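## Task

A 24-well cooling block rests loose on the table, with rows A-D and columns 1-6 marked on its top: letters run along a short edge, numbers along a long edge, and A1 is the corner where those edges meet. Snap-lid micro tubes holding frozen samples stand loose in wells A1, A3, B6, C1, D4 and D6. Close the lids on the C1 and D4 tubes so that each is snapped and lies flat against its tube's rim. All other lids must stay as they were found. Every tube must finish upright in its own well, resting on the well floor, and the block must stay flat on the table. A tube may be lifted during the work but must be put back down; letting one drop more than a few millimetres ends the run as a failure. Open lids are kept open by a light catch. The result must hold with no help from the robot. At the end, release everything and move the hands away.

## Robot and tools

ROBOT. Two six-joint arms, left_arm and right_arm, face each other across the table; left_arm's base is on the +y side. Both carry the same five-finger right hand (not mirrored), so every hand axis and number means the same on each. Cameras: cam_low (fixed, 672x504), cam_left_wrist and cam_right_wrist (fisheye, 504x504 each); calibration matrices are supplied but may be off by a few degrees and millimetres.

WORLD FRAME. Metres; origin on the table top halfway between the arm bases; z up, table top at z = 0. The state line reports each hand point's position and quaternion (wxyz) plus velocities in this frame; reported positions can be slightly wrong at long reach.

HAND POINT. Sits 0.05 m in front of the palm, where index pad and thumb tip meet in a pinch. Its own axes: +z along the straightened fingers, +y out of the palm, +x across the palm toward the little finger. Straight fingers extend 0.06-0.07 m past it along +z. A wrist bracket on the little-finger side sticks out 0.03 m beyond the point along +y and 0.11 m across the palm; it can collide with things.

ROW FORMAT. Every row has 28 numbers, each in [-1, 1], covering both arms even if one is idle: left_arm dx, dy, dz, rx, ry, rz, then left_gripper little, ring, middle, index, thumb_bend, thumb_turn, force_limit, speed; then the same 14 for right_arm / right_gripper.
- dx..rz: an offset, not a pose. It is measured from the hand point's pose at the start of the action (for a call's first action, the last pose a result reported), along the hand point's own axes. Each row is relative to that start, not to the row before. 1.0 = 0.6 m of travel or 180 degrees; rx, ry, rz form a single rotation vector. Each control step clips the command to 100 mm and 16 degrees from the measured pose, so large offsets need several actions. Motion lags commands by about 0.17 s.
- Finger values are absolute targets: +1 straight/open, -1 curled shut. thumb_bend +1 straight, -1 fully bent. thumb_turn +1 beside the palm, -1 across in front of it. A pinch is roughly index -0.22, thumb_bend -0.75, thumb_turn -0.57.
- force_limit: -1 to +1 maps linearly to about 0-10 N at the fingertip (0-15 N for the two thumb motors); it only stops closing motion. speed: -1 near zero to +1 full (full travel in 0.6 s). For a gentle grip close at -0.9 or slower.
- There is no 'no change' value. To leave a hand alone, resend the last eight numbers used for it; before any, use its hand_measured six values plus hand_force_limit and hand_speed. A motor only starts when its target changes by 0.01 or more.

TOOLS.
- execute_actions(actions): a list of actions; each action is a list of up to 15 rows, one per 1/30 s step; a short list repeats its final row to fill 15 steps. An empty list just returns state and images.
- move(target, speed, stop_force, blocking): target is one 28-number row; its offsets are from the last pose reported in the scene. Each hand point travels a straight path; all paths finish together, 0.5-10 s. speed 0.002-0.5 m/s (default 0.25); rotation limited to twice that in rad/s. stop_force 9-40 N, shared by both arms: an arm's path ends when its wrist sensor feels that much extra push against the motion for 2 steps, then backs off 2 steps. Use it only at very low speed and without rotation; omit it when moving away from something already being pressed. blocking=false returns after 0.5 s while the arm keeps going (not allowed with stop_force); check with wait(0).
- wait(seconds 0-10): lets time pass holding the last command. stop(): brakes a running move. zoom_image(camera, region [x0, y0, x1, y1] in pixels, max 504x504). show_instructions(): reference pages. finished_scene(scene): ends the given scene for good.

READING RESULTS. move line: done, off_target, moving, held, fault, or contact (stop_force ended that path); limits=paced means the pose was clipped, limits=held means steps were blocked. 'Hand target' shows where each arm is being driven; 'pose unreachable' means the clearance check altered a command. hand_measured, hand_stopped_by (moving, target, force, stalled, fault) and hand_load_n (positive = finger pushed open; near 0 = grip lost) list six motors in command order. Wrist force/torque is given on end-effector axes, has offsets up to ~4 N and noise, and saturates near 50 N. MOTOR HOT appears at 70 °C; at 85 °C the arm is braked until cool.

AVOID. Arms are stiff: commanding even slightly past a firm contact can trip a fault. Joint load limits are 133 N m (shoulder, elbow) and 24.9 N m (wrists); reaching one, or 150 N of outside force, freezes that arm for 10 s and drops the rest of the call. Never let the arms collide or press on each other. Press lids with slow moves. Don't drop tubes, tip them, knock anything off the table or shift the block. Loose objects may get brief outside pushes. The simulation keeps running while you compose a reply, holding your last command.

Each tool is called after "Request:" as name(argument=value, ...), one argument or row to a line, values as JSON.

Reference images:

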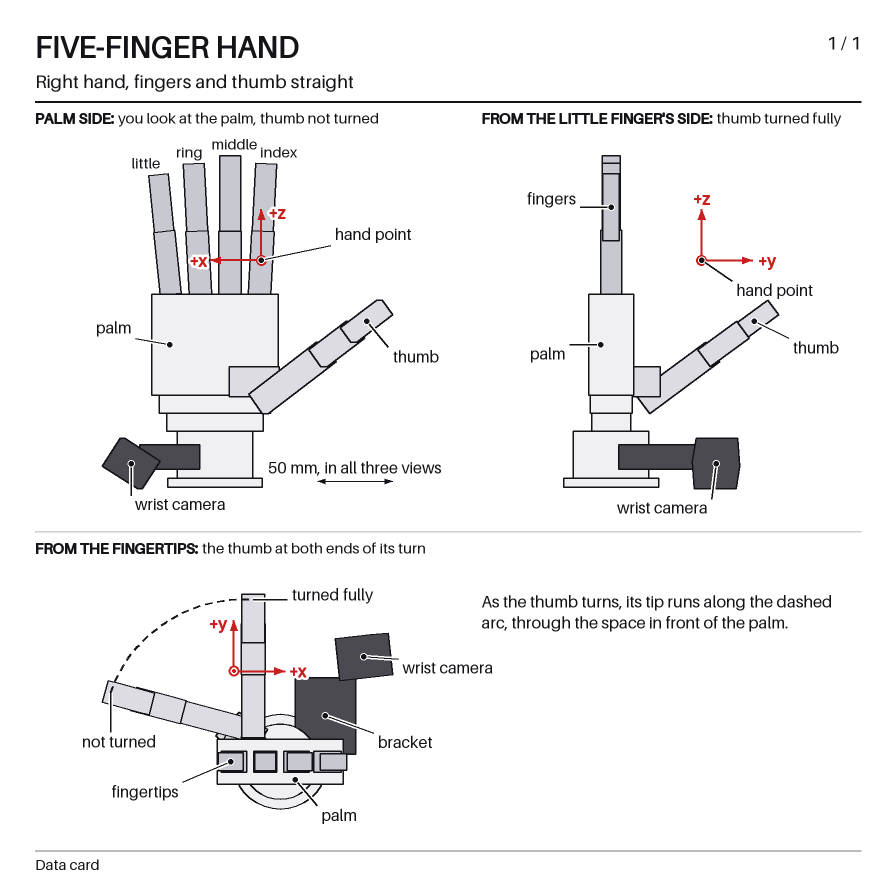

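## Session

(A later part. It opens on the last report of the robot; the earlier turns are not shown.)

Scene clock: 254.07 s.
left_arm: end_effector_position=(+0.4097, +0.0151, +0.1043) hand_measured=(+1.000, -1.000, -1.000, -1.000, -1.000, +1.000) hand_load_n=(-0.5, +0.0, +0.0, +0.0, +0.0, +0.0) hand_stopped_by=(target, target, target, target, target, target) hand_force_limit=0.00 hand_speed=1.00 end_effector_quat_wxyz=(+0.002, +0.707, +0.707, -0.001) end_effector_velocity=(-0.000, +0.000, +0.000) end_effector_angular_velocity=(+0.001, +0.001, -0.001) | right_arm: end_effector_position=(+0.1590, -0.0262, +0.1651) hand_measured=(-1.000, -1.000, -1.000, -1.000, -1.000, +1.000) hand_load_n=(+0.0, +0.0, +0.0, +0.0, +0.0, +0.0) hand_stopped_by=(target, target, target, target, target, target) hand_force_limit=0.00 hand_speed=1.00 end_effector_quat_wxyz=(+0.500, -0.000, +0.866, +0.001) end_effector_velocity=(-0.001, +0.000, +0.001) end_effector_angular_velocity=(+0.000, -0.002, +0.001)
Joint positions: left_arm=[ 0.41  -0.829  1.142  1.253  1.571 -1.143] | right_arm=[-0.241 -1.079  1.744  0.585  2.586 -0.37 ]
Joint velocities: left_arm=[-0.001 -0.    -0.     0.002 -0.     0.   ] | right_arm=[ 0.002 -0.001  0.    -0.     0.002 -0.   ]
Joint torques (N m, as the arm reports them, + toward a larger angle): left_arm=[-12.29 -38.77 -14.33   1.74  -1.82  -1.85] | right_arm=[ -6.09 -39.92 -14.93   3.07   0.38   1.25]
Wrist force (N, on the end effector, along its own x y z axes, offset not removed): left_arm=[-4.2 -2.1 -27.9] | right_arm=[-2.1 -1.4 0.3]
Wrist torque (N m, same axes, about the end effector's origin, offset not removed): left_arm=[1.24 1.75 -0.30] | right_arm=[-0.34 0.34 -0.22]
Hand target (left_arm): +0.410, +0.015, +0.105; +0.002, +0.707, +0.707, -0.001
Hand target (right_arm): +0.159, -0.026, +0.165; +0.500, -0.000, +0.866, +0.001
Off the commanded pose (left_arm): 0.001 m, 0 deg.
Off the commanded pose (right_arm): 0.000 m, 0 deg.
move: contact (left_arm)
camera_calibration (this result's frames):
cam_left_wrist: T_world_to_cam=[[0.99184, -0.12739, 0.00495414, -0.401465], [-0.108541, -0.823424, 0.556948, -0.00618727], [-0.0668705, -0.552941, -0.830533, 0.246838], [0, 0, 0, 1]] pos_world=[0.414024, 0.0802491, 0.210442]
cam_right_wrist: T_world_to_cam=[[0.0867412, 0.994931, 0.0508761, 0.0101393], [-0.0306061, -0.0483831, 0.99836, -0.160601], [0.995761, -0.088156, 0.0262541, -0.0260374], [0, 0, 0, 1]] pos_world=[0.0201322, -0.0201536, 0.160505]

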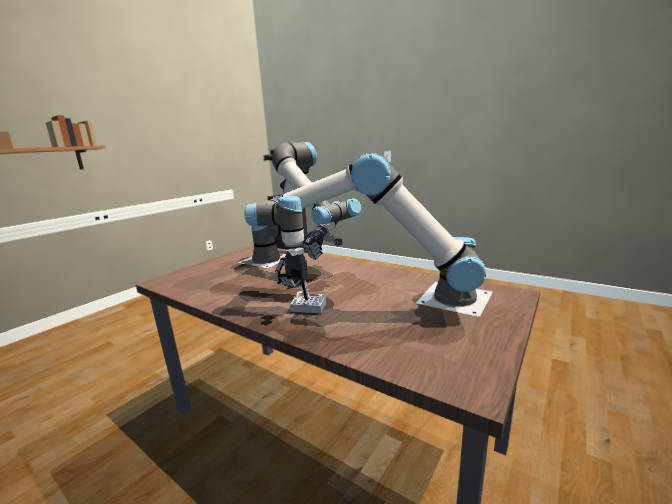

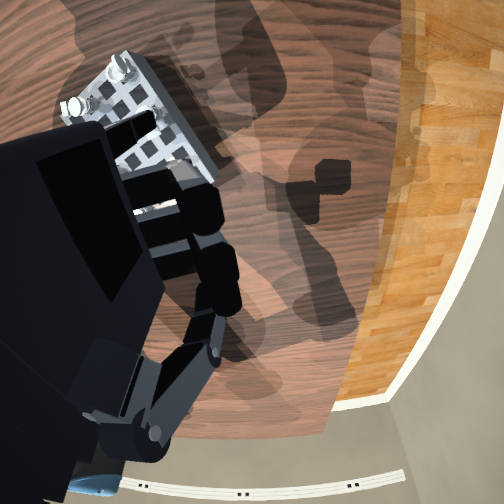

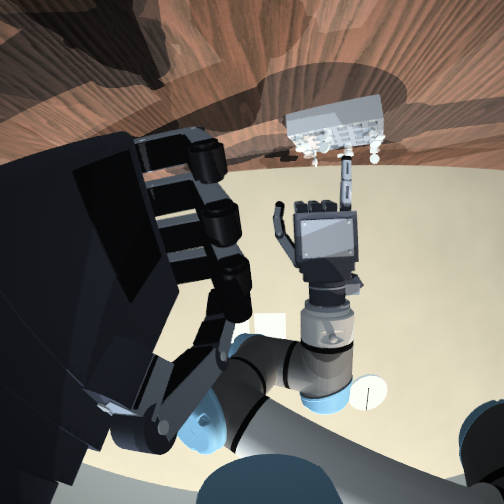

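Request:
move(
  target=[0,0,-0.0165,0,0,0, 1,-1,-1,-1,-1,1,0,1, 0,0,0,0,0,0, -1,-1,-1,-1,-1,1,0,1],
  speed=0.03,
)

Request:
move(
  target=[-0.045,0,0,0,0,0, 1,-1,-1,-1,-1,1,0,1, 0,0,0,0,0,0, -1,-1,-1,-1,-1,1,0,1],
  speed=0.06,
)

Request:
zoom_image(
  camera="cam_right_wrist",
  region=[290, 125, 390, 185],
)

Request:
zoom_image(
  camera="cam_left_wrist",
  region=[90, 40, 220, 170],
)

Scene clock: 258.70 s.
left_arm: end_effector_position=(+0.4097, +0.0152, +0.1139) hand_measured=(+1.000, -1.000, -1.000, -1.000, -1.000, +1.000) hand_load_n=(+0.0, +0.0, +0.0, +0.0, +0.0, +0.0) hand_stopped_by=(target, target, target, target, target, target) hand_force_limit=0.00 hand_speed=1.00 end_effector_quat_wxyz=(+0.002, +0.707, +0.707, -0.001) end_effector_velocity=(+0.000, +0.000, +0.002) end_effector_angular_velocity=(+0.001, -0.001, -0.000) | right_arm: end_effector_position=(+0.1590, -0.0262, +0.1651) hand_measured=(-1.000, -1.000, -1.000, -1.000, -1.000, +1.000) hand_load_n=(+0.0, +0.0, +0.0, +0.0, +0.0, +0.0) hand_stopped_by=(target, target, target, target, target, target) hand_force_limit=0.00 hand_speed=1.00 end_effector_quat_wxyz=(+0.500, -0.000, +0.866, +0.001) end_effector_velocity=(+0.000, +0.000, +0.000) end_effector_angular_velocity=(+0.001, +0.001, -0.001)
Joint positions: left_arm=[ 0.41  -0.836  1.13   1.273  1.571 -1.143] | right_arm=[-0.241 -1.079  1.744  0.585  2.586 -0.37 ]
Joint velocities: left_arm=[ 0.    -0.001 -0.003  0.005 -0.001  0.   ] | right_arm=[-0.001 -0.    -0.001  0.    -0.001  0.   ]
Joint torques (N m, as the arm reports them, + toward a larger angle): left_arm=[  7.87 -59.78 -26.87   4.17  -2.23   1.24] | right_arm=[ -6.3  -39.97 -12.01   3.19   0.41   1.13]
Wrist force (N, on the end effector, along its own x y z axes, offset not removed): left_arm=[-0.8 -1.2 1.5] | right_arm=[-1.8 -1.5 -0.1]
Wrist torque (N m, same axes, about the end effector's origin, offset not removed): left_arm=[-0.31 0.04 -0.03] | right_arm=[-0.31 0.30 -0.13]
Hand target (left_arm): +0.410, +0.015, +0.114; +0.002, +0.707, +0.707, -0.001
Hand target (right_arm): +0.159, -0.026, +0.165; +0.500, -0.000, +0.866, +0.001
Off the commanded pose (left_arm): 0.000 m, 0 deg.
Off the commanded pose (right_arm): 0.000 m, 0 deg.
move: done
camera_calibration (this result's frames):
cam_left_wrist: T_world_to_cam=[[0.991837, -0.127415, 0.00495881, -0.401485], [-0.108564, -0.823417, 0.556954, -0.0115276], [-0.0668813, -0.552946, -0.830529, 0.254891], [0, 0, 0, 1]] pos_world=[0.414004, 0.0802935, 0.220105]
cam_right_wrist: T_world_to_cam=[[0.0867412, 0.994932, 0.0508493, 0.0101541], [-0.0306009, -0.0483567, 0.998361, -0.160593], [0.995761, -0.0881551, 0.0262513, -0.0260356], [0, 0, 0, 1]] pos_world=[0.0201302, -0.0201635, 0.160497]

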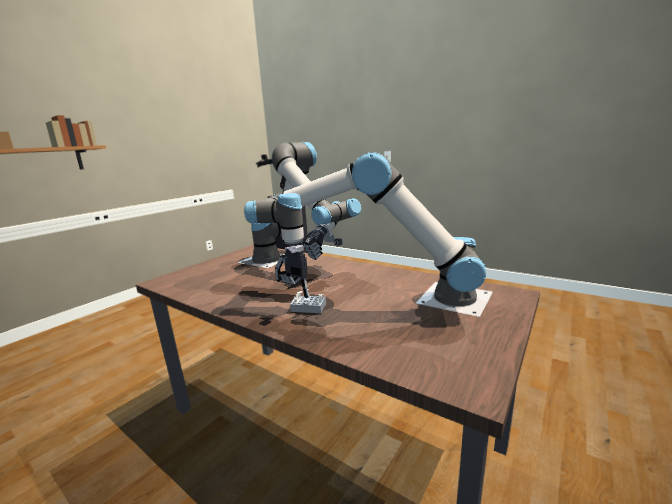

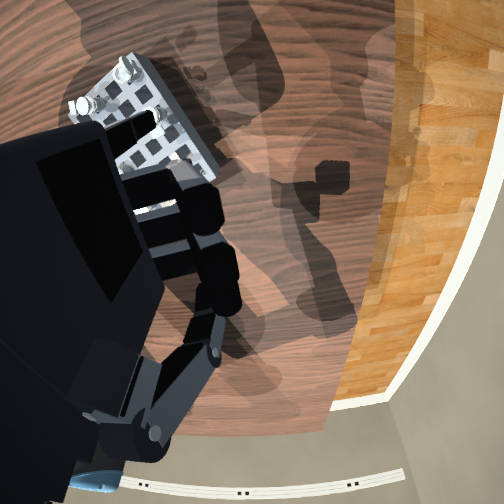

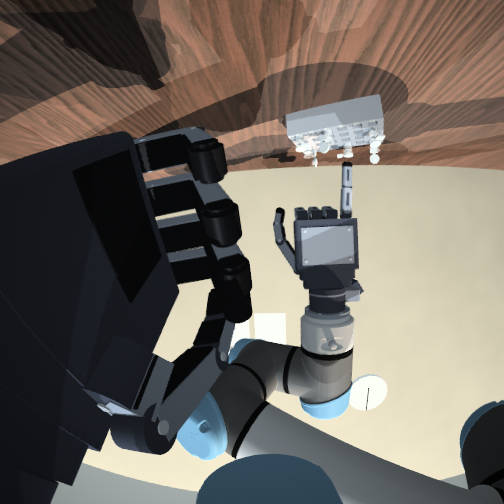

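Scene clock: 259.60 s.
left_arm: end_effector_position=(+0.4097, -0.0115, +0.1141) hand_measured=(+1.000, -1.000, -1.000, -1.000, -1.000, +1.000) hand_load_n=(+0.0, +0.0, +0.0, +0.0, +0.0, +0.0) hand_stopped_by=(target, target, target, target, target, target) hand_force_limit=0.00 hand_speed=1.00 end_effector_quat_wxyz=(+0.002, +0.707, +0.707, -0.001) end_effector_velocity=(+0.001, -0.002, +0.000) end_effector_angular_velocity=(+0.001, +0.000, +0.001) | right_arm: end_effector_position=(+0.1590, -0.0262, +0.1651) hand_measured=(-1.000, -1.000, -1.000, -1.000, -1.000, +1.000) hand_load_n=(+0.0, +0.0, +0.0, +0.0, +0.0, +0.0) hand_stopped_by=(target, target, target, target, target, target) hand_force_limit=0.00 hand_speed=1.00 end_effector_quat_wxyz=(+0.500, -0.000, +0.866, +0.001) end_effector_velocity=(+0.001, +0.000, +0.000) end_effector_angular_velocity=(+0.001, -0.000, -0.002)
Joint positions: left_arm=[ 0.391 -0.78   1.03   1.316  1.571 -1.162] | right_arm=[-0.241 -1.079  1.744  0.585  2.586 -0.37 ]
Joint velocities: left_arm=[-0.001  0.007 -0.012  0.007 -0.001 -0.002] | right_arm=[-0.001  0.001 -0.001  0.     0.     0.   ]
Joint torques (N m, as the arm reports them, + toward a larger angle): left_arm=[-14.09 -41.93 -28.96   4.09  -0.74  -2.12] | right_arm=[ -6.22 -39.73 -12.24   3.23   0.37   1.2 ]
Wrist force (N, on the end effector, along its own x y z axes, offset not removed): left_arm=[-2.4 -3.5 -1.4] | right_arm=[-1.2 -0.8 -0.2]
Wrist torque (N m, same axes, about the end effector's origin, offset not removed): left_arm=[-0.53 0.47 -0.26] | right_arm=[-0.18 0.23 -0.17]
Hand target (left_arm): +0.410, -0.012, +0.114; +0.002, +0.707, +0.707, -0.001
Hand target (right_arm): +0.159, -0.026, +0.165; +0.500, -0.000, +0.866, +0.001
Off the commanded pose (left_arm): 0.000 m, 0 deg.
Off the commanded pose (right_arm): 0.000 m, 0 deg.
move: done
camera_calibration (this result's frames):
cam_left_wrist: T_world_to_cam=[[0.991834, -0.127434, 0.00510813, -0.404898], [-0.108657, -0.82336, 0.55702, -0.033527], [-0.0667776, -0.553026, -0.830483, 0.240193], [0, 0, 0, 1]] pos_world=[0.413988, 0.0536305, 0.22022]
cam_right_wrist: T_world_to_cam=[[0.0867412, 0.994932, 0.0508494, 0.0101541], [-0.0306008, -0.0483568, 0.998361, -0.160593], [0.995761, -0.0881551, 0.0262512, -0.0260356], [0, 0, 0, 1]] pos_world=[0.0201302, -0.0201636, 0.160497]

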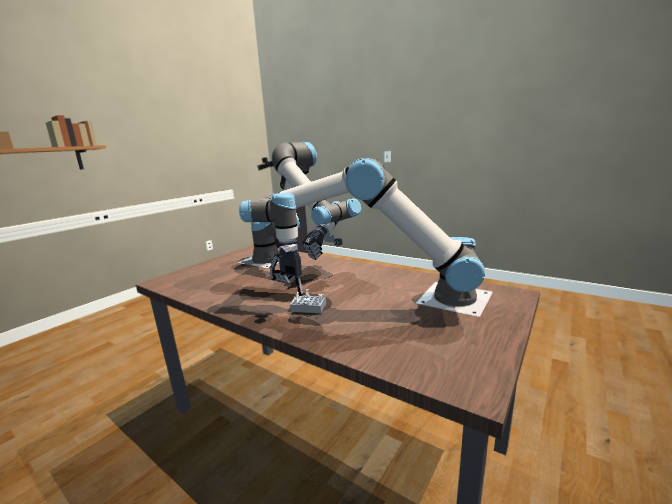

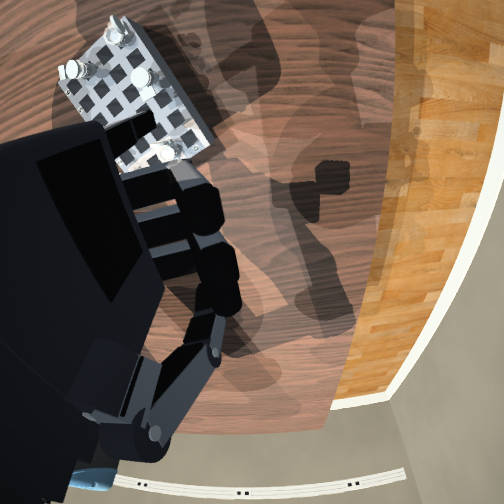

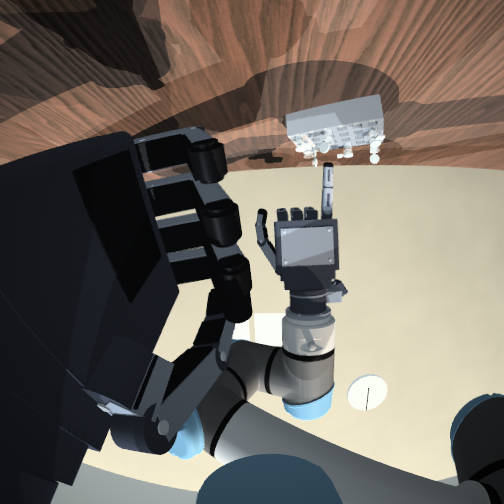

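Region (290, 125, 390, 185) of cam_right_wrist's 504x504 image, scaled by 5.040, with more detail than that image has; it fills the top 302 rows of this view, and the rest is white.

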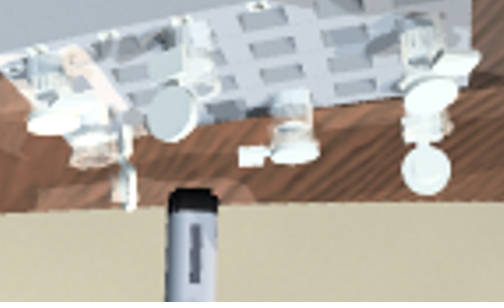

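Region (90, 40, 220, 170) of cam_left_wrist's 504x504 image, scaled by 3.877, with more detail than that image has.

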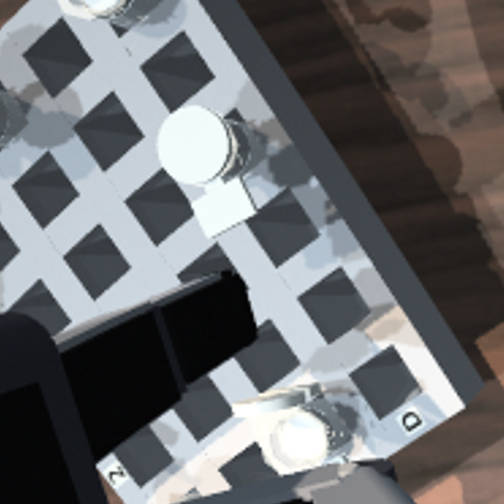

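Request:
move(
  target=[-0.010,0.0085,0,0,0,0, 1,-1,-1,-1,-1,1,0,1, 0,0,0,0,0,0, -1,-1,-1,-1,-1,1,0,1],
  speed=0.03,
)

Request:
zoom_image(
  camera="cam_right_wrist",
  region=[295, 135, 355, 185],
)

Request:
zoom_image(
  camera="cam_left_wrist",
  region=[110, 80, 200, 170],
)

Scene clock: 269.87 s.
left_arm: end_effector_position=(+0.4146, -0.0173, +0.1141) hand_measured=(+1.000, -1.000, -1.000, -1.000, -1.000, +1.000) hand_load_n=(+0.0, +0.0, +0.0, +0.0, +0.0, +0.0) hand_stopped_by=(target, target, target, target, target, target) hand_force_limit=0.00 hand_speed=1.00 end_effector_quat_wxyz=(+0.002, +0.707, +0.707, -0.001) end_effector_velocity=(+0.001, -0.001, -0.000) end_effector_angular_velocity=(+0.001, +0.003, +0.000) | right_arm: end_effector_position=(+0.1590, -0.0262, +0.1651) hand_measured=(-1.000, -1.000, -1.000, -1.000, -1.000, +1.000) hand_load_n=(+0.0, +0.0, +0.0, +0.0, +0.0, +0.0) hand_stopped_by=(target, target, target, target, target, target) hand_force_limit=0.00 hand_speed=1.00 end_effector_quat_wxyz=(+0.500, -0.000, +0.866, +0.001) end_effector_velocity=(+0.001, -0.000, +0.001) end_effector_angular_velocity=(+0.001, -0.001, -0.001)
Joint positions: left_arm=[ 0.395 -0.759  0.992  1.333  1.571 -1.158] | right_arm=[-0.241 -1.079  1.744  0.585  2.586 -0.37 ]
Joint velocities: left_arm=[ 0.002  0.007 -0.012  0.007  0.002  0.001] | right_arm=[-0.001 -0.001 -0.001  0.     0.001 -0.   ]
Joint torques (N m, as the arm reports them, + toward a larger angle): left_arm=[ 15.77 -41.01 -27.55   4.07  -1.85   1.35] | right_arm=[ -6.21 -39.72 -12.43   3.24   0.41   1.11]
Wrist force (N, on the end effector, along its own x y z axes, offset not removed): left_arm=[1.5 1.2 0.8] | right_arm=[-0.7 0.0 0.0]
Wrist torque (N m, same axes, about the end effector's origin, offset not removed): left_arm=[0.06 -0.26 0.12] | right_arm=[-0.18 0.18 -0.07]
Hand target (left_arm): +0.415, -0.017, +0.114; +0.002, +0.707, +0.707, -0.001
Hand target (right_arm): +0.159, -0.026, +0.165; +0.500, -0.000, +0.866, +0.001
Off the commanded pose (left_arm): 0.000 m, 0 deg.
Off the commanded pose (right_arm): 0.000 m, 0 deg.
move: done
camera_calibration (this result's frames):
cam_left_wrist: T_world_to_cam=[[0.991833, -0.127442, 0.00505107, -0.410487], [-0.108624, -0.823306, 0.557107, -0.037813], [-0.06684, -0.553106, -0.830425, 0.237346], [0, 0, 0, 1]] pos_world=[0.418892, 0.047833, 0.220238]
cam_right_wrist: T_world_to_cam=[[0.0867413, 0.994932, 0.0508495, 0.0101541], [-0.030601, -0.0483568, 0.998361, -0.160593], [0.995761, -0.0881551, 0.0262514, -0.0260357], [0, 0, 0, 1]] pos_world=[0.0201302, -0.0201636, 0.160497]

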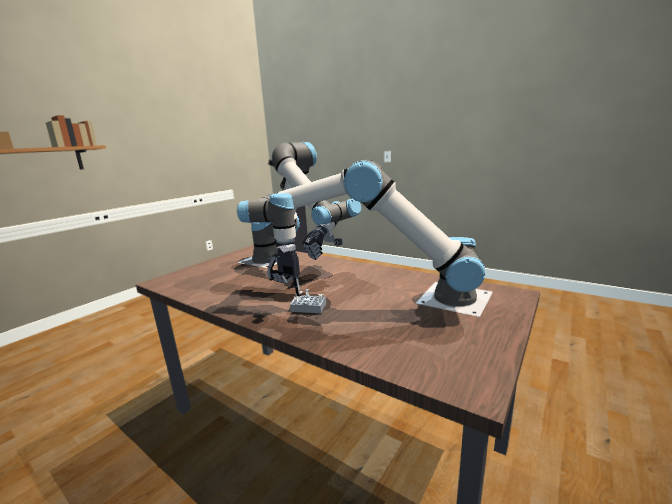

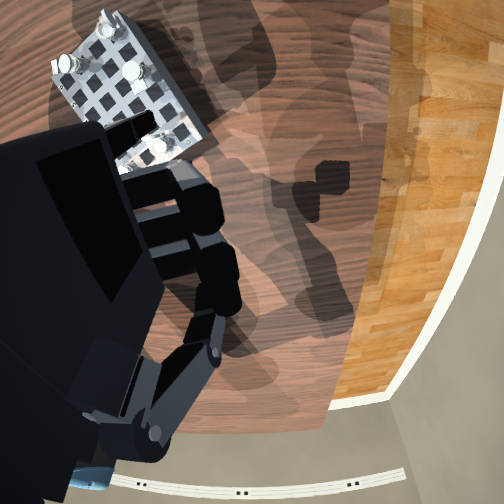

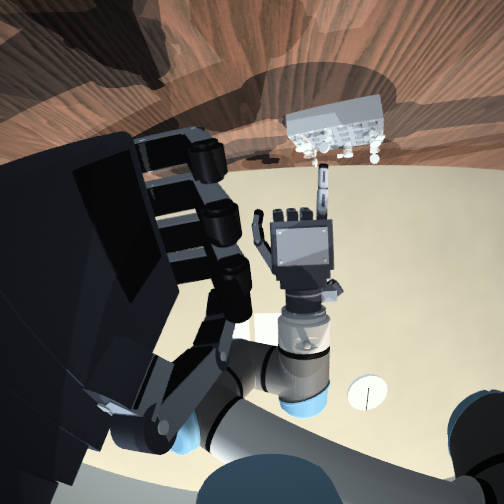

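Region (295, 135, 355, 185) of cam_right_wrist's 504x504 image, scaled by 8.400, with more detail than that image has.

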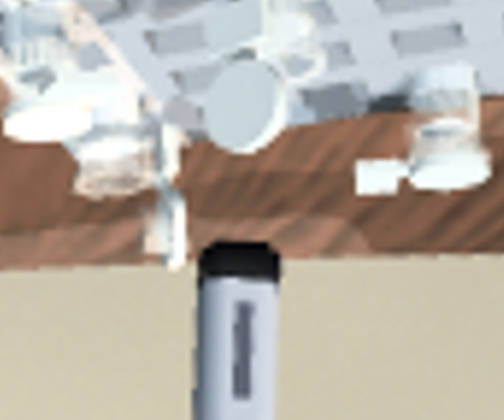

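Region (110, 80, 200, 170) of cam_left_wrist's 504x504 image, scaled by 5.600, with more detail than that image has.

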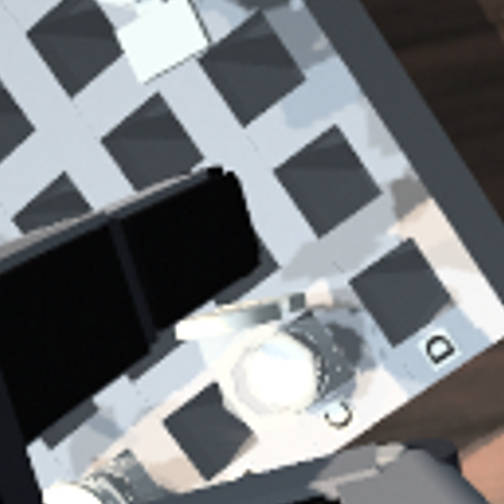

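Request:
move(
  target=[-0.015,0,0.0067,0,0,0, 1,-1,-1,-1,-1,1,0,1, 0,0,0,0,0,0, -1,-1,-1,-1,-1,1,0,1],
  speed=0.012,
)

Request:
zoom_image(
  camera="cam_right_wrist",
  region=[295, 135, 355, 185],
)

Scene clock: 273.87 s.
left_arm: end_effector_position=(+0.4146, -0.0261, +0.1102) hand_measured=(+1.000, -1.000, -1.000, -1.000, -1.000, +1.000) hand_load_n=(+0.0, +0.0, +0.0, +0.0, +0.0, +0.0) hand_stopped_by=(target, target, target, target, target, target) hand_force_limit=0.00 hand_speed=1.00 end_effector_quat_wxyz=(+0.002, +0.707, +0.707, -0.001) end_effector_velocity=(+0.000, -0.003, -0.001) end_effector_angular_velocity=(-0.001, -0.000, +0.000) | right_arm: end_effector_position=(+0.1590, -0.0262, +0.1651) hand_measured=(-1.000, -1.000, -1.000, -1.000, -1.000, +1.000) hand_load_n=(+0.0, +0.0, +0.0, +0.0, +0.0, +0.0) hand_stopped_by=(target, target, target, target, target, target) hand_force_limit=0.00 hand_speed=1.00 end_effector_quat_wxyz=(+0.500, -0.000, +0.866, +0.001) end_effector_velocity=(-0.000, +0.000, +0.000) end_effector_angular_velocity=(+0.001, +0.000, +0.001)
Joint positions: left_arm=[ 0.389 -0.737  0.961  1.341  1.571 -1.164] | right_arm=[-0.241 -1.079  1.744  0.585  2.586 -0.37 ]
Joint velocities: left_arm=[-0.002  0.006 -0.008  0.001  0.    -0.002] | right_arm=[ 0.001 -0.     0.    -0.    -0.     0.   ]
Joint torques (N m, as the arm reports them, + toward a larger angle): left_arm=[-14.87 -42.38 -27.99   4.13   0.81  -2.15] | right_arm=[ -5.99 -39.84 -12.4    3.09   0.38   1.15]
Wrist force (N, on the end effector, along its own x y z axes, offset not removed): left_arm=[1.0 1.3 1.1] | right_arm=[-1.3 -1.0 -0.5]
Wrist torque (N m, same axes, about the end effector's origin, offset not removed): left_arm=[-0.12 -0.20 0.07] | right_arm=[-0.16 0.25 -0.14]
Hand target (left_arm): +0.415, -0.026, +0.110; +0.002, +0.707, +0.707, -0.001
Hand target (right_arm): +0.159, -0.026, +0.165; +0.500, -0.000, +0.866, +0.001
Off the commanded pose (left_arm): 0.000 m, 0 deg.
Off the commanded pose (right_arm): 0.000 m, 0 deg.
move: done
camera_calibration (this result's frames):
cam_left_wrist: T_world_to_cam=[[0.991832, -0.127448, 0.0051437, -0.411616], [-0.108681, -0.823304, 0.557099, -0.0428448], [-0.0667661, -0.553108, -0.83043, 0.229259], [0, 0, 0, 1]] pos_world=[0.418904, 0.0390713, 0.21637]
cam_right_wrist: T_world_to_cam=[[0.0867412, 0.994932, 0.0508495, 0.0101541], [-0.0306009, -0.0483568, 0.998361, -0.160593], [0.995761, -0.0881551, 0.0262513, -0.0260356], [0, 0, 0, 1]] pos_world=[0.0201302, -0.0201636, 0.160497]

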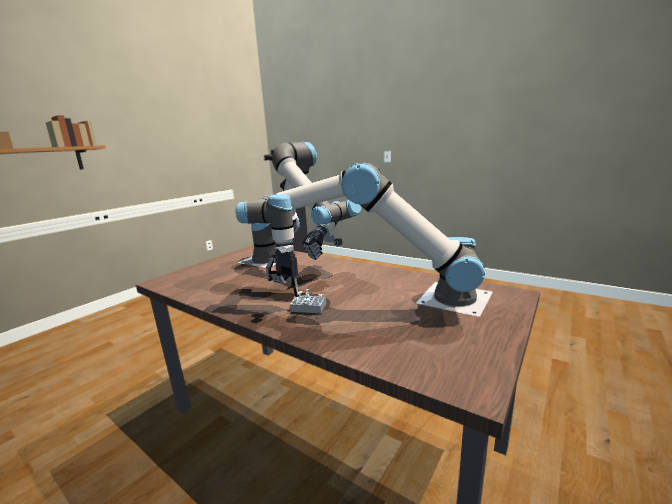

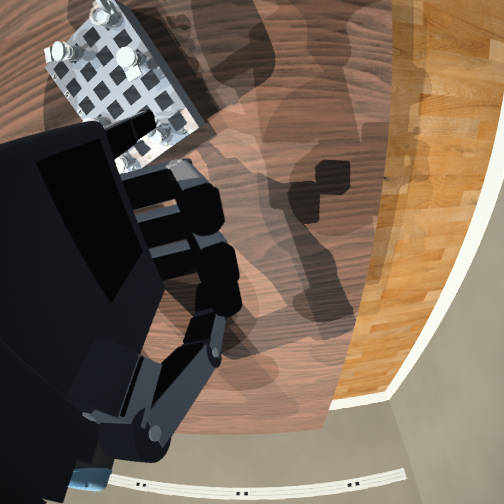

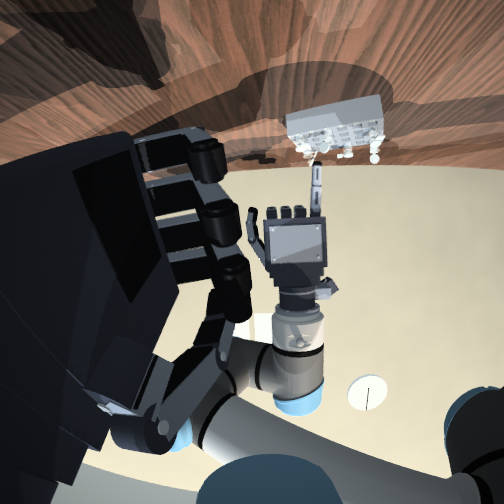

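Region (295, 135, 355, 185) of cam_right_wrist's 504x504 image, scaled by 8.400, with more detail than that image has.

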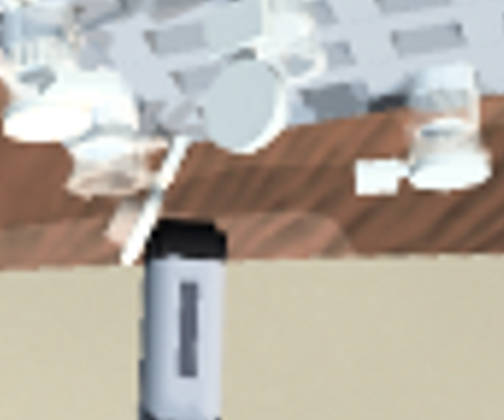

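Request:
move(
  target=[-0.021,-0.001,0.002,0,0,0, 1,-1,-1,-1,-1,1,0,1, 0,0,0,0,0,0, -1,-1,-1,-1,-1,1,0,1],
  speed=0.015,
)

Request:
zoom_image(
  camera="cam_right_wrist",
  region=[285, 135, 345, 185],
)

Request:
zoom_image(
  camera="cam_left_wrist",
  region=[110, 80, 200, 170],
)

Scene clock: 276.87 s.
left_arm: end_effector_position=(+0.4140, -0.0384, +0.1091) hand_measured=(+1.000, -1.000, -1.000, -1.000, -1.000, +1.000) hand_load_n=(-0.5, +0.0, +0.0, +0.0, +0.0, +0.0) hand_stopped_by=(target, target, target, target, target, target) hand_force_limit=0.00 hand_speed=1.00 end_effector_quat_wxyz=(+0.002, +0.707, +0.707, -0.001) end_effector_velocity=(+0.000, -0.003, +0.000) end_effector_angular_velocity=(-0.001, -0.002, -0.001) | right_arm: end_effector_position=(+0.1590, -0.0262, +0.1651) hand_measured=(-1.000, -1.000, -1.000, -1.000, -1.000, +1.000) hand_load_n=(+0.0, +0.0, +0.0, +0.0, +0.0, +0.0) hand_stopped_by=(target, target, target, target, target, target) hand_force_limit=0.00 hand_speed=1.00 end_effector_quat_wxyz=(+0.500, -0.000, +0.866, +0.001) end_effector_velocity=(+0.001, -0.000, -0.000) end_effector_angular_velocity=(+0.000, +0.001, -0.002)
Joint positions: left_arm=[ 0.38  -0.708  0.911  1.362  1.571 -1.173] | right_arm=[-0.241 -1.079  1.744  0.585  2.586 -0.37 ]
Joint velocities: left_arm=[-0.002  0.006 -0.012  0.004 -0.002 -0.001] | right_arm=[-0.002  0.    -0.     0.    -0.001  0.   ]
Joint torques (N m, as the arm reports them, + toward a larger angle): left_arm=[-16.48 -43.74 -28.18   3.4   -2.22  -1.89] | right_arm=[ -5.39 -39.74 -12.16   3.06   0.36   1.18]
Wrist force (N, on the end effector, along its own x y z axes, offset not removed): left_arm=[0.9 -2.4 -2.4] | right_arm=[-1.7 -1.7 -0.1]
Wrist torque (N m, same axes, about the end effector's origin, offset not removed): left_arm=[-0.39 0.49 -0.07] | right_arm=[-0.32 0.29 -0.20]
Hand target (left_arm): +0.414, -0.039, +0.109; +0.002, +0.707, +0.707, -0.001
Hand target (right_arm): +0.159, -0.026, +0.165; +0.500, -0.000, +0.866, +0.001
Off the commanded pose (left_arm): 0.000 m, 0 deg.
Off the commanded pose (right_arm): 0.000 m, 0 deg.
move: done
camera_calibration (this result's frames):
cam_left_wrist: T_world_to_cam=[[0.991831, -0.127454, 0.00512676, -0.412578], [-0.108672, -0.823264, 0.55716, -0.0524543], [-0.0667913, -0.553166, -0.830389, 0.221471], [0, 0, 0, 1]] pos_world=[0.4183, 0.0267421, 0.215248]
cam_right_wrist: T_world_to_cam=[[0.0867413, 0.994932, 0.0508494, 0.0101541], [-0.0306008, -0.0483568, 0.998361, -0.160593], [0.995761, -0.0881552, 0.0262512, -0.0260357], [0, 0, 0, 1]] pos_world=[0.0201303, -0.0201636, 0.160497]

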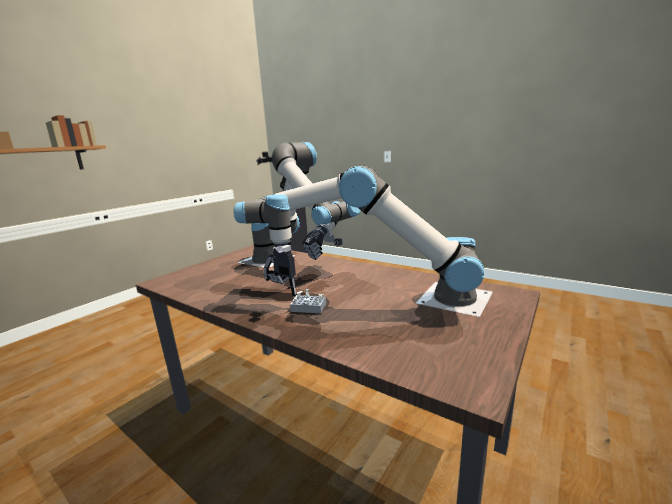

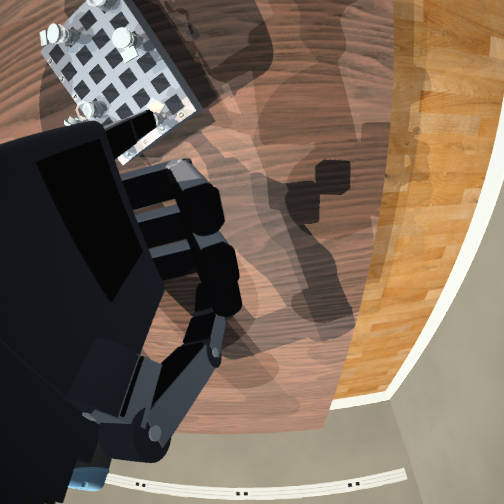

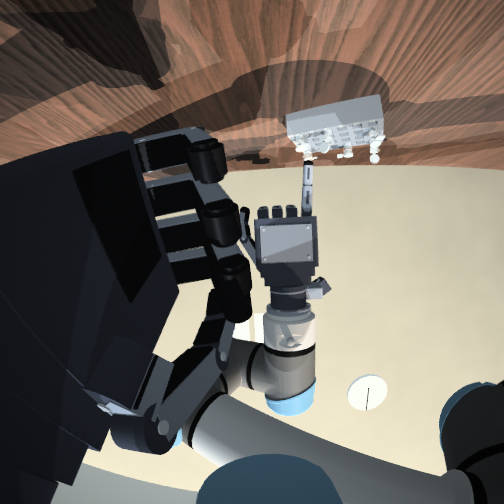

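Region (285, 135, 345, 185) of cam_right_wrist's 504x504 image, scaled by 8.400, with more detail than that image has.

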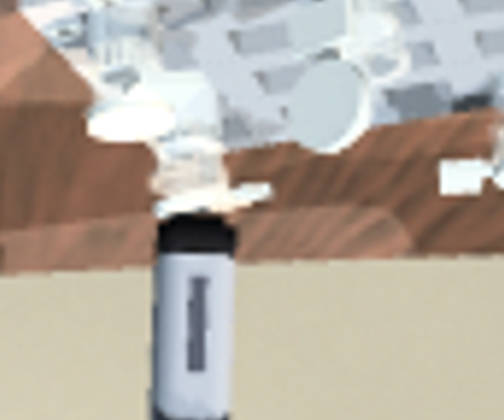

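Region (110, 80, 200, 170) of cam_left_wrist's 504x504 image, scaled by 5.600, with more detail than that image has.

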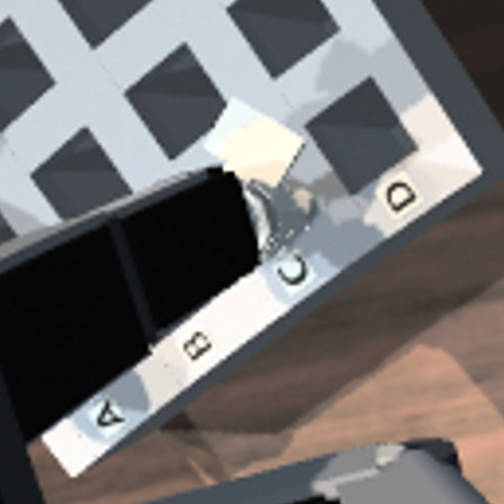

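Request:
move(
  target=[0,0,0.010,0,0,0, 1,-1,-1,-1,-1,1,0,1, 0,0,0,0,0,0, -1,-1,-1,-1,-1,1,0,1],
  speed=0.003,
  stop_force=15,
)

Request:
zoom_image(
  camera="cam_right_wrist",
  region=[285, 135, 345, 185],
)

Scene clock: 281.03 s.
left_arm: end_effector_position=(+0.4140, -0.0385, +0.1052) hand_measured=(+1.000, -1.000, -1.000, -1.000, -1.000, +1.000) hand_load_n=(-0.5, +0.0, +0.0, +0.0, +0.0, +0.0) hand_stopped_by=(target, target, target, target, target, target) hand_force_limit=0.00 hand_speed=1.00 end_effector_quat_wxyz=(+0.002, +0.707, +0.707, -0.001) end_effector_velocity=(-0.000, -0.000, +0.001) end_effector_angular_velocity=(-0.000, +0.002, -0.000) | right_arm: end_effector_position=(+0.1590, -0.0262, +0.1651) hand_measured=(-1.000, -1.000, -1.000, -1.000, -1.000, +1.000) hand_load_n=(+0.0, +0.0, +0.0, +0.0, +0.0, +0.0) hand_stopped_by=(target, target, target, target, target, target) hand_force_limit=0.00 hand_speed=1.00 end_effector_quat_wxyz=(+0.500, -0.000, +0.866, +0.001) end_effector_velocity=(-0.001, -0.000, -0.000) end_effector_angular_velocity=(+0.000, +0.001, +0.001)
Joint positions: left_arm=[ 0.38  -0.705  0.917  1.354  1.571 -1.173] | right_arm=[-0.241 -1.079  1.744  0.585  2.586 -0.37 ]
Joint velocities: left_arm=[-0.     0.    -0.003  0.004  0.002  0.   ] | right_arm=[ 0.001 -0.001  0.001 -0.    -0.001  0.   ]
Joint torques (N m, as the arm reports them, + toward a larger angle): left_arm=[ 14.67 -39.18 -21.77   1.54  -0.9    1.25] | right_arm=[ -6.55 -39.68 -11.9    3.11   0.34   1.21]
Wrist force (N, on the end effector, along its own x y z axes, offset not removed): left_arm=[-2.5 0.4 -23.3] | right_arm=[-0.5 -1.5 0.0]
Wrist torque (N m, same axes, about the end effector's origin, offset not removed): left_arm=[1.21 1.87 -0.27] | right_arm=[-0.31 0.20 -0.10]
Hand target (left_arm): +0.414, -0.039, +0.105; +0.002, +0.707, +0.707, -0.001
Hand target (right_arm): +0.159, -0.026, +0.165; +0.500, -0.000, +0.866, +0.001
Off the commanded pose (left_arm): 0.002 m, 0 deg.
Off the commanded pose (right_arm): 0.000 m, 0 deg.
move: contact (left_arm)
camera_calibration (this result's frames):
cam_left_wrist: T_world_to_cam=[[0.991819, -0.127546, 0.00514875, -0.412532], [-0.108764, -0.823271, 0.557131, -0.050332], [-0.0668212, -0.553133, -0.830409, 0.218137], [0, 0, 0, 1]] pos_world=[0.418259, 0.026605, 0.211309]
cam_right_wrist: T_world_to_cam=[[0.0867412, 0.994932, 0.0508494, 0.0101541], [-0.030601, -0.0483568, 0.998361, -0.160593], [0.995761, -0.0881551, 0.0262514, -0.0260357], [0, 0, 0, 1]] pos_world=[0.0201302, -0.0201636, 0.160497]

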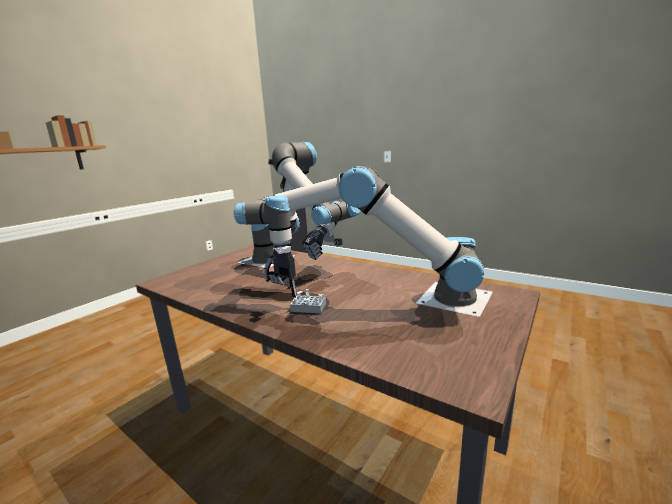

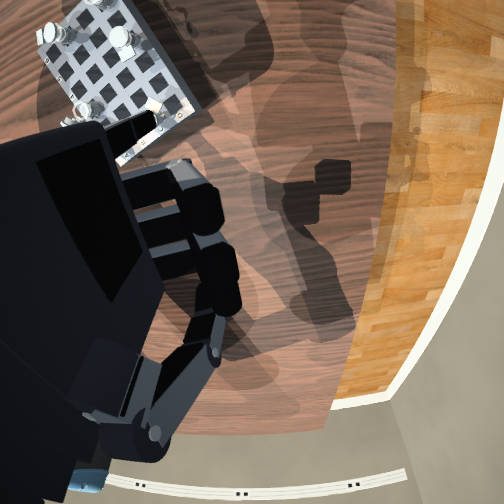

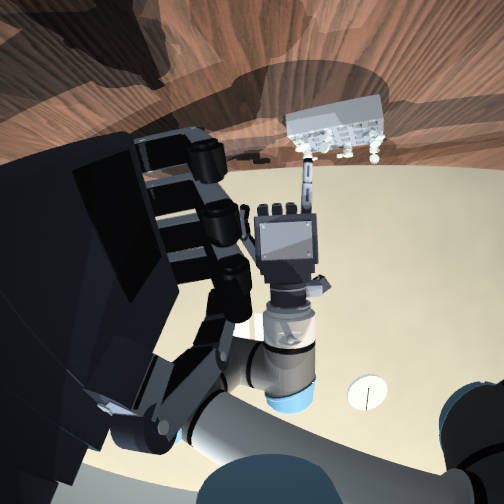

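Region (285, 135, 345, 185) of cam_right_wrist's 504x504 image, scaled by 8.400, with more detail than that image has.

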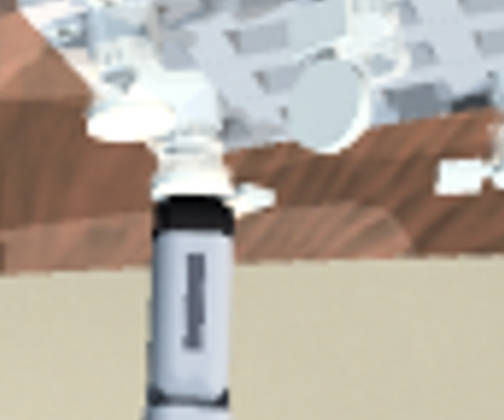

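Request:
move(
  target=[0,0.03,-0.04,0,0,0, 1,-1,-1,-1,-1,1,0,1, 0,0,0,0,0,0, -1,-1,-1,-1,-1,1,0,1],
  speed=0.05,
)

Request:
zoom_image(
  camera="cam_right_wrist",
  region=[285, 130, 360, 175],
)

Scene clock: 284.70 s.
left_arm: end_effector_position=(+0.4318, -0.0383, +0.1290) hand_measured=(+1.000, -1.000, -1.000, -1.000, -1.000, +1.000) hand_load_n=(+0.0, +0.0, +0.0, +0.0, +0.0, +0.0) hand_stopped_by=(target, target, target, target, target, target) hand_force_limit=0.00 hand_speed=1.00 end_effector_quat_wxyz=(+0.002, +0.707, +0.707, -0.001) end_effector_velocity=(+0.001, +0.000, +0.002) end_effector_angular_velocity=(+0.002, -0.001, -0.001) | right_arm: end_effector_position=(+0.1590, -0.0262, +0.1651) hand_measured=(-1.000, -1.000, -1.000, -1.000, -1.000, +1.000) hand_load_n=(+0.0, +0.0, +0.0, +0.0, +0.0, +0.0) hand_stopped_by=(target, target, target, target, target, target) hand_force_limit=0.00 hand_speed=1.00 end_effector_quat_wxyz=(+0.500, -0.000, +0.866, +0.001) end_effector_velocity=(-0.000, +0.001, +0.000) end_effector_angular_velocity=(+0.001, -0.000, +0.000)
Joint positions: left_arm=[ 0.407 -0.686  0.819  1.432  1.571 -1.146] | right_arm=[-0.241 -1.079  1.744  0.585  2.586 -0.37 ]
Joint velocities: left_arm=[ 0.002  0.003 -0.009  0.008 -0.001  0.003] | right_arm=[ 0.     0.    -0.002  0.    -0.    -0.   ]
Joint torques (N m, as the arm reports them, + toward a larger angle): left_arm=[ 16.03 -45.23 -26.28   4.25   1.35   1.79] | right_arm=[ -6.46 -39.51 -12.16   3.08   0.38   1.12]
Wrist force (N, on the end effector, along its own x y z axes, offset not removed): left_arm=[-1.4 0.4 -0.7] | right_arm=[-1.4 -1.2 -1.0]
Wrist torque (N m, same axes, about the end effector's origin, offset not removed): left_arm=[0.02 0.17 -0.05] | right_arm=[-0.22 0.28 -0.14]
Hand target (left_arm): +0.432, -0.038, +0.129; +0.002, +0.707, +0.707, -0.001
Hand target (right_arm): +0.159, -0.026, +0.165; +0.500, -0.000, +0.866, +0.001
Off the commanded pose (left_arm): 0.000 m, 0 deg.
Off the commanded pose (right_arm): 0.000 m, 0 deg.
move: done
camera_calibration (this result's frames):
cam_left_wrist: T_world_to_cam=[[0.991817, -0.127549, 0.00544027, -0.430383], [-0.108932, -0.823292, 0.557067, -0.0614276], [-0.0665743, -0.553102, -0.830449, 0.239135], [0, 0, 0, 1]] pos_world=[0.43609, 0.0267985, 0.23515]
cam_right_wrist: T_world_to_cam=[[0.0867413, 0.994932, 0.0508492, 0.0101542], [-0.030601, -0.0483565, 0.998361, -0.160593], [0.995761, -0.0881552, 0.0262514, -0.0260357], [0, 0, 0, 1]] pos_world=[0.0201302, -0.0201636, 0.160497]

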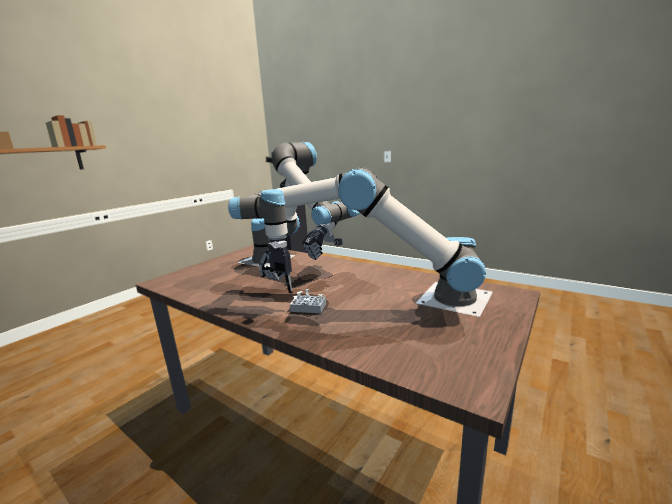

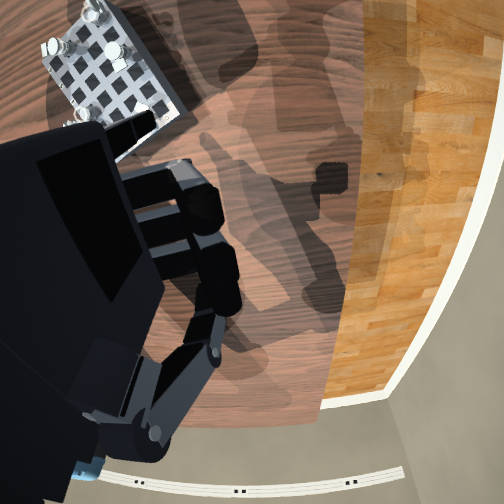

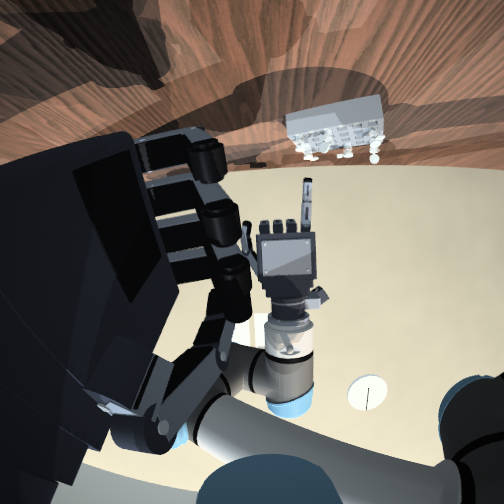

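Region (285, 130, 360, 175) of cam_right_wrist's 504x504 image, scaled by 6.720, with more detail than that image has; it fills the top 302 rows of this view, and the rest is white.

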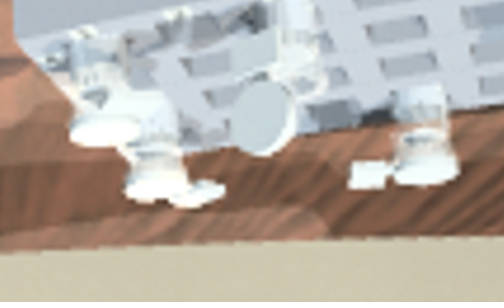

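Request:
zoom_image(
  camera="cam_left_wrist",
  region=[35, 0, 155, 120],
)

Request:
zoom_image(
  camera="cam_low",
  region=[280, 280, 336, 318],
)

Region (35, 0, 155, 120) of cam_left_wrist's 504x504 image, scaled by 4.200, with more detail than that image has.

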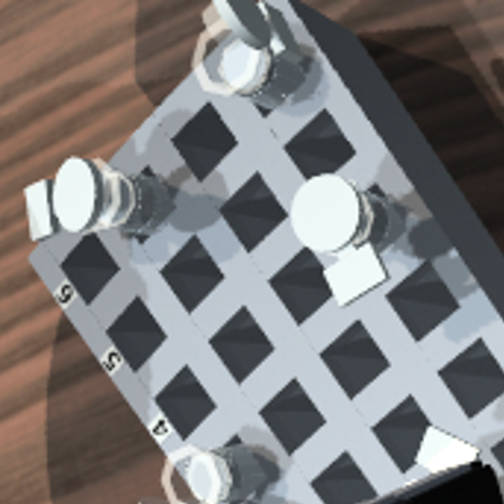

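Region (280, 280, 336, 318) of cam_low's 672x504 image, scaled by 9.000, with more detail than that image has; it fills the top 342 rows of this view, and the rest is white.

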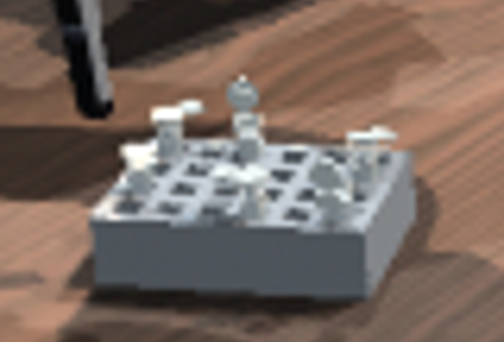

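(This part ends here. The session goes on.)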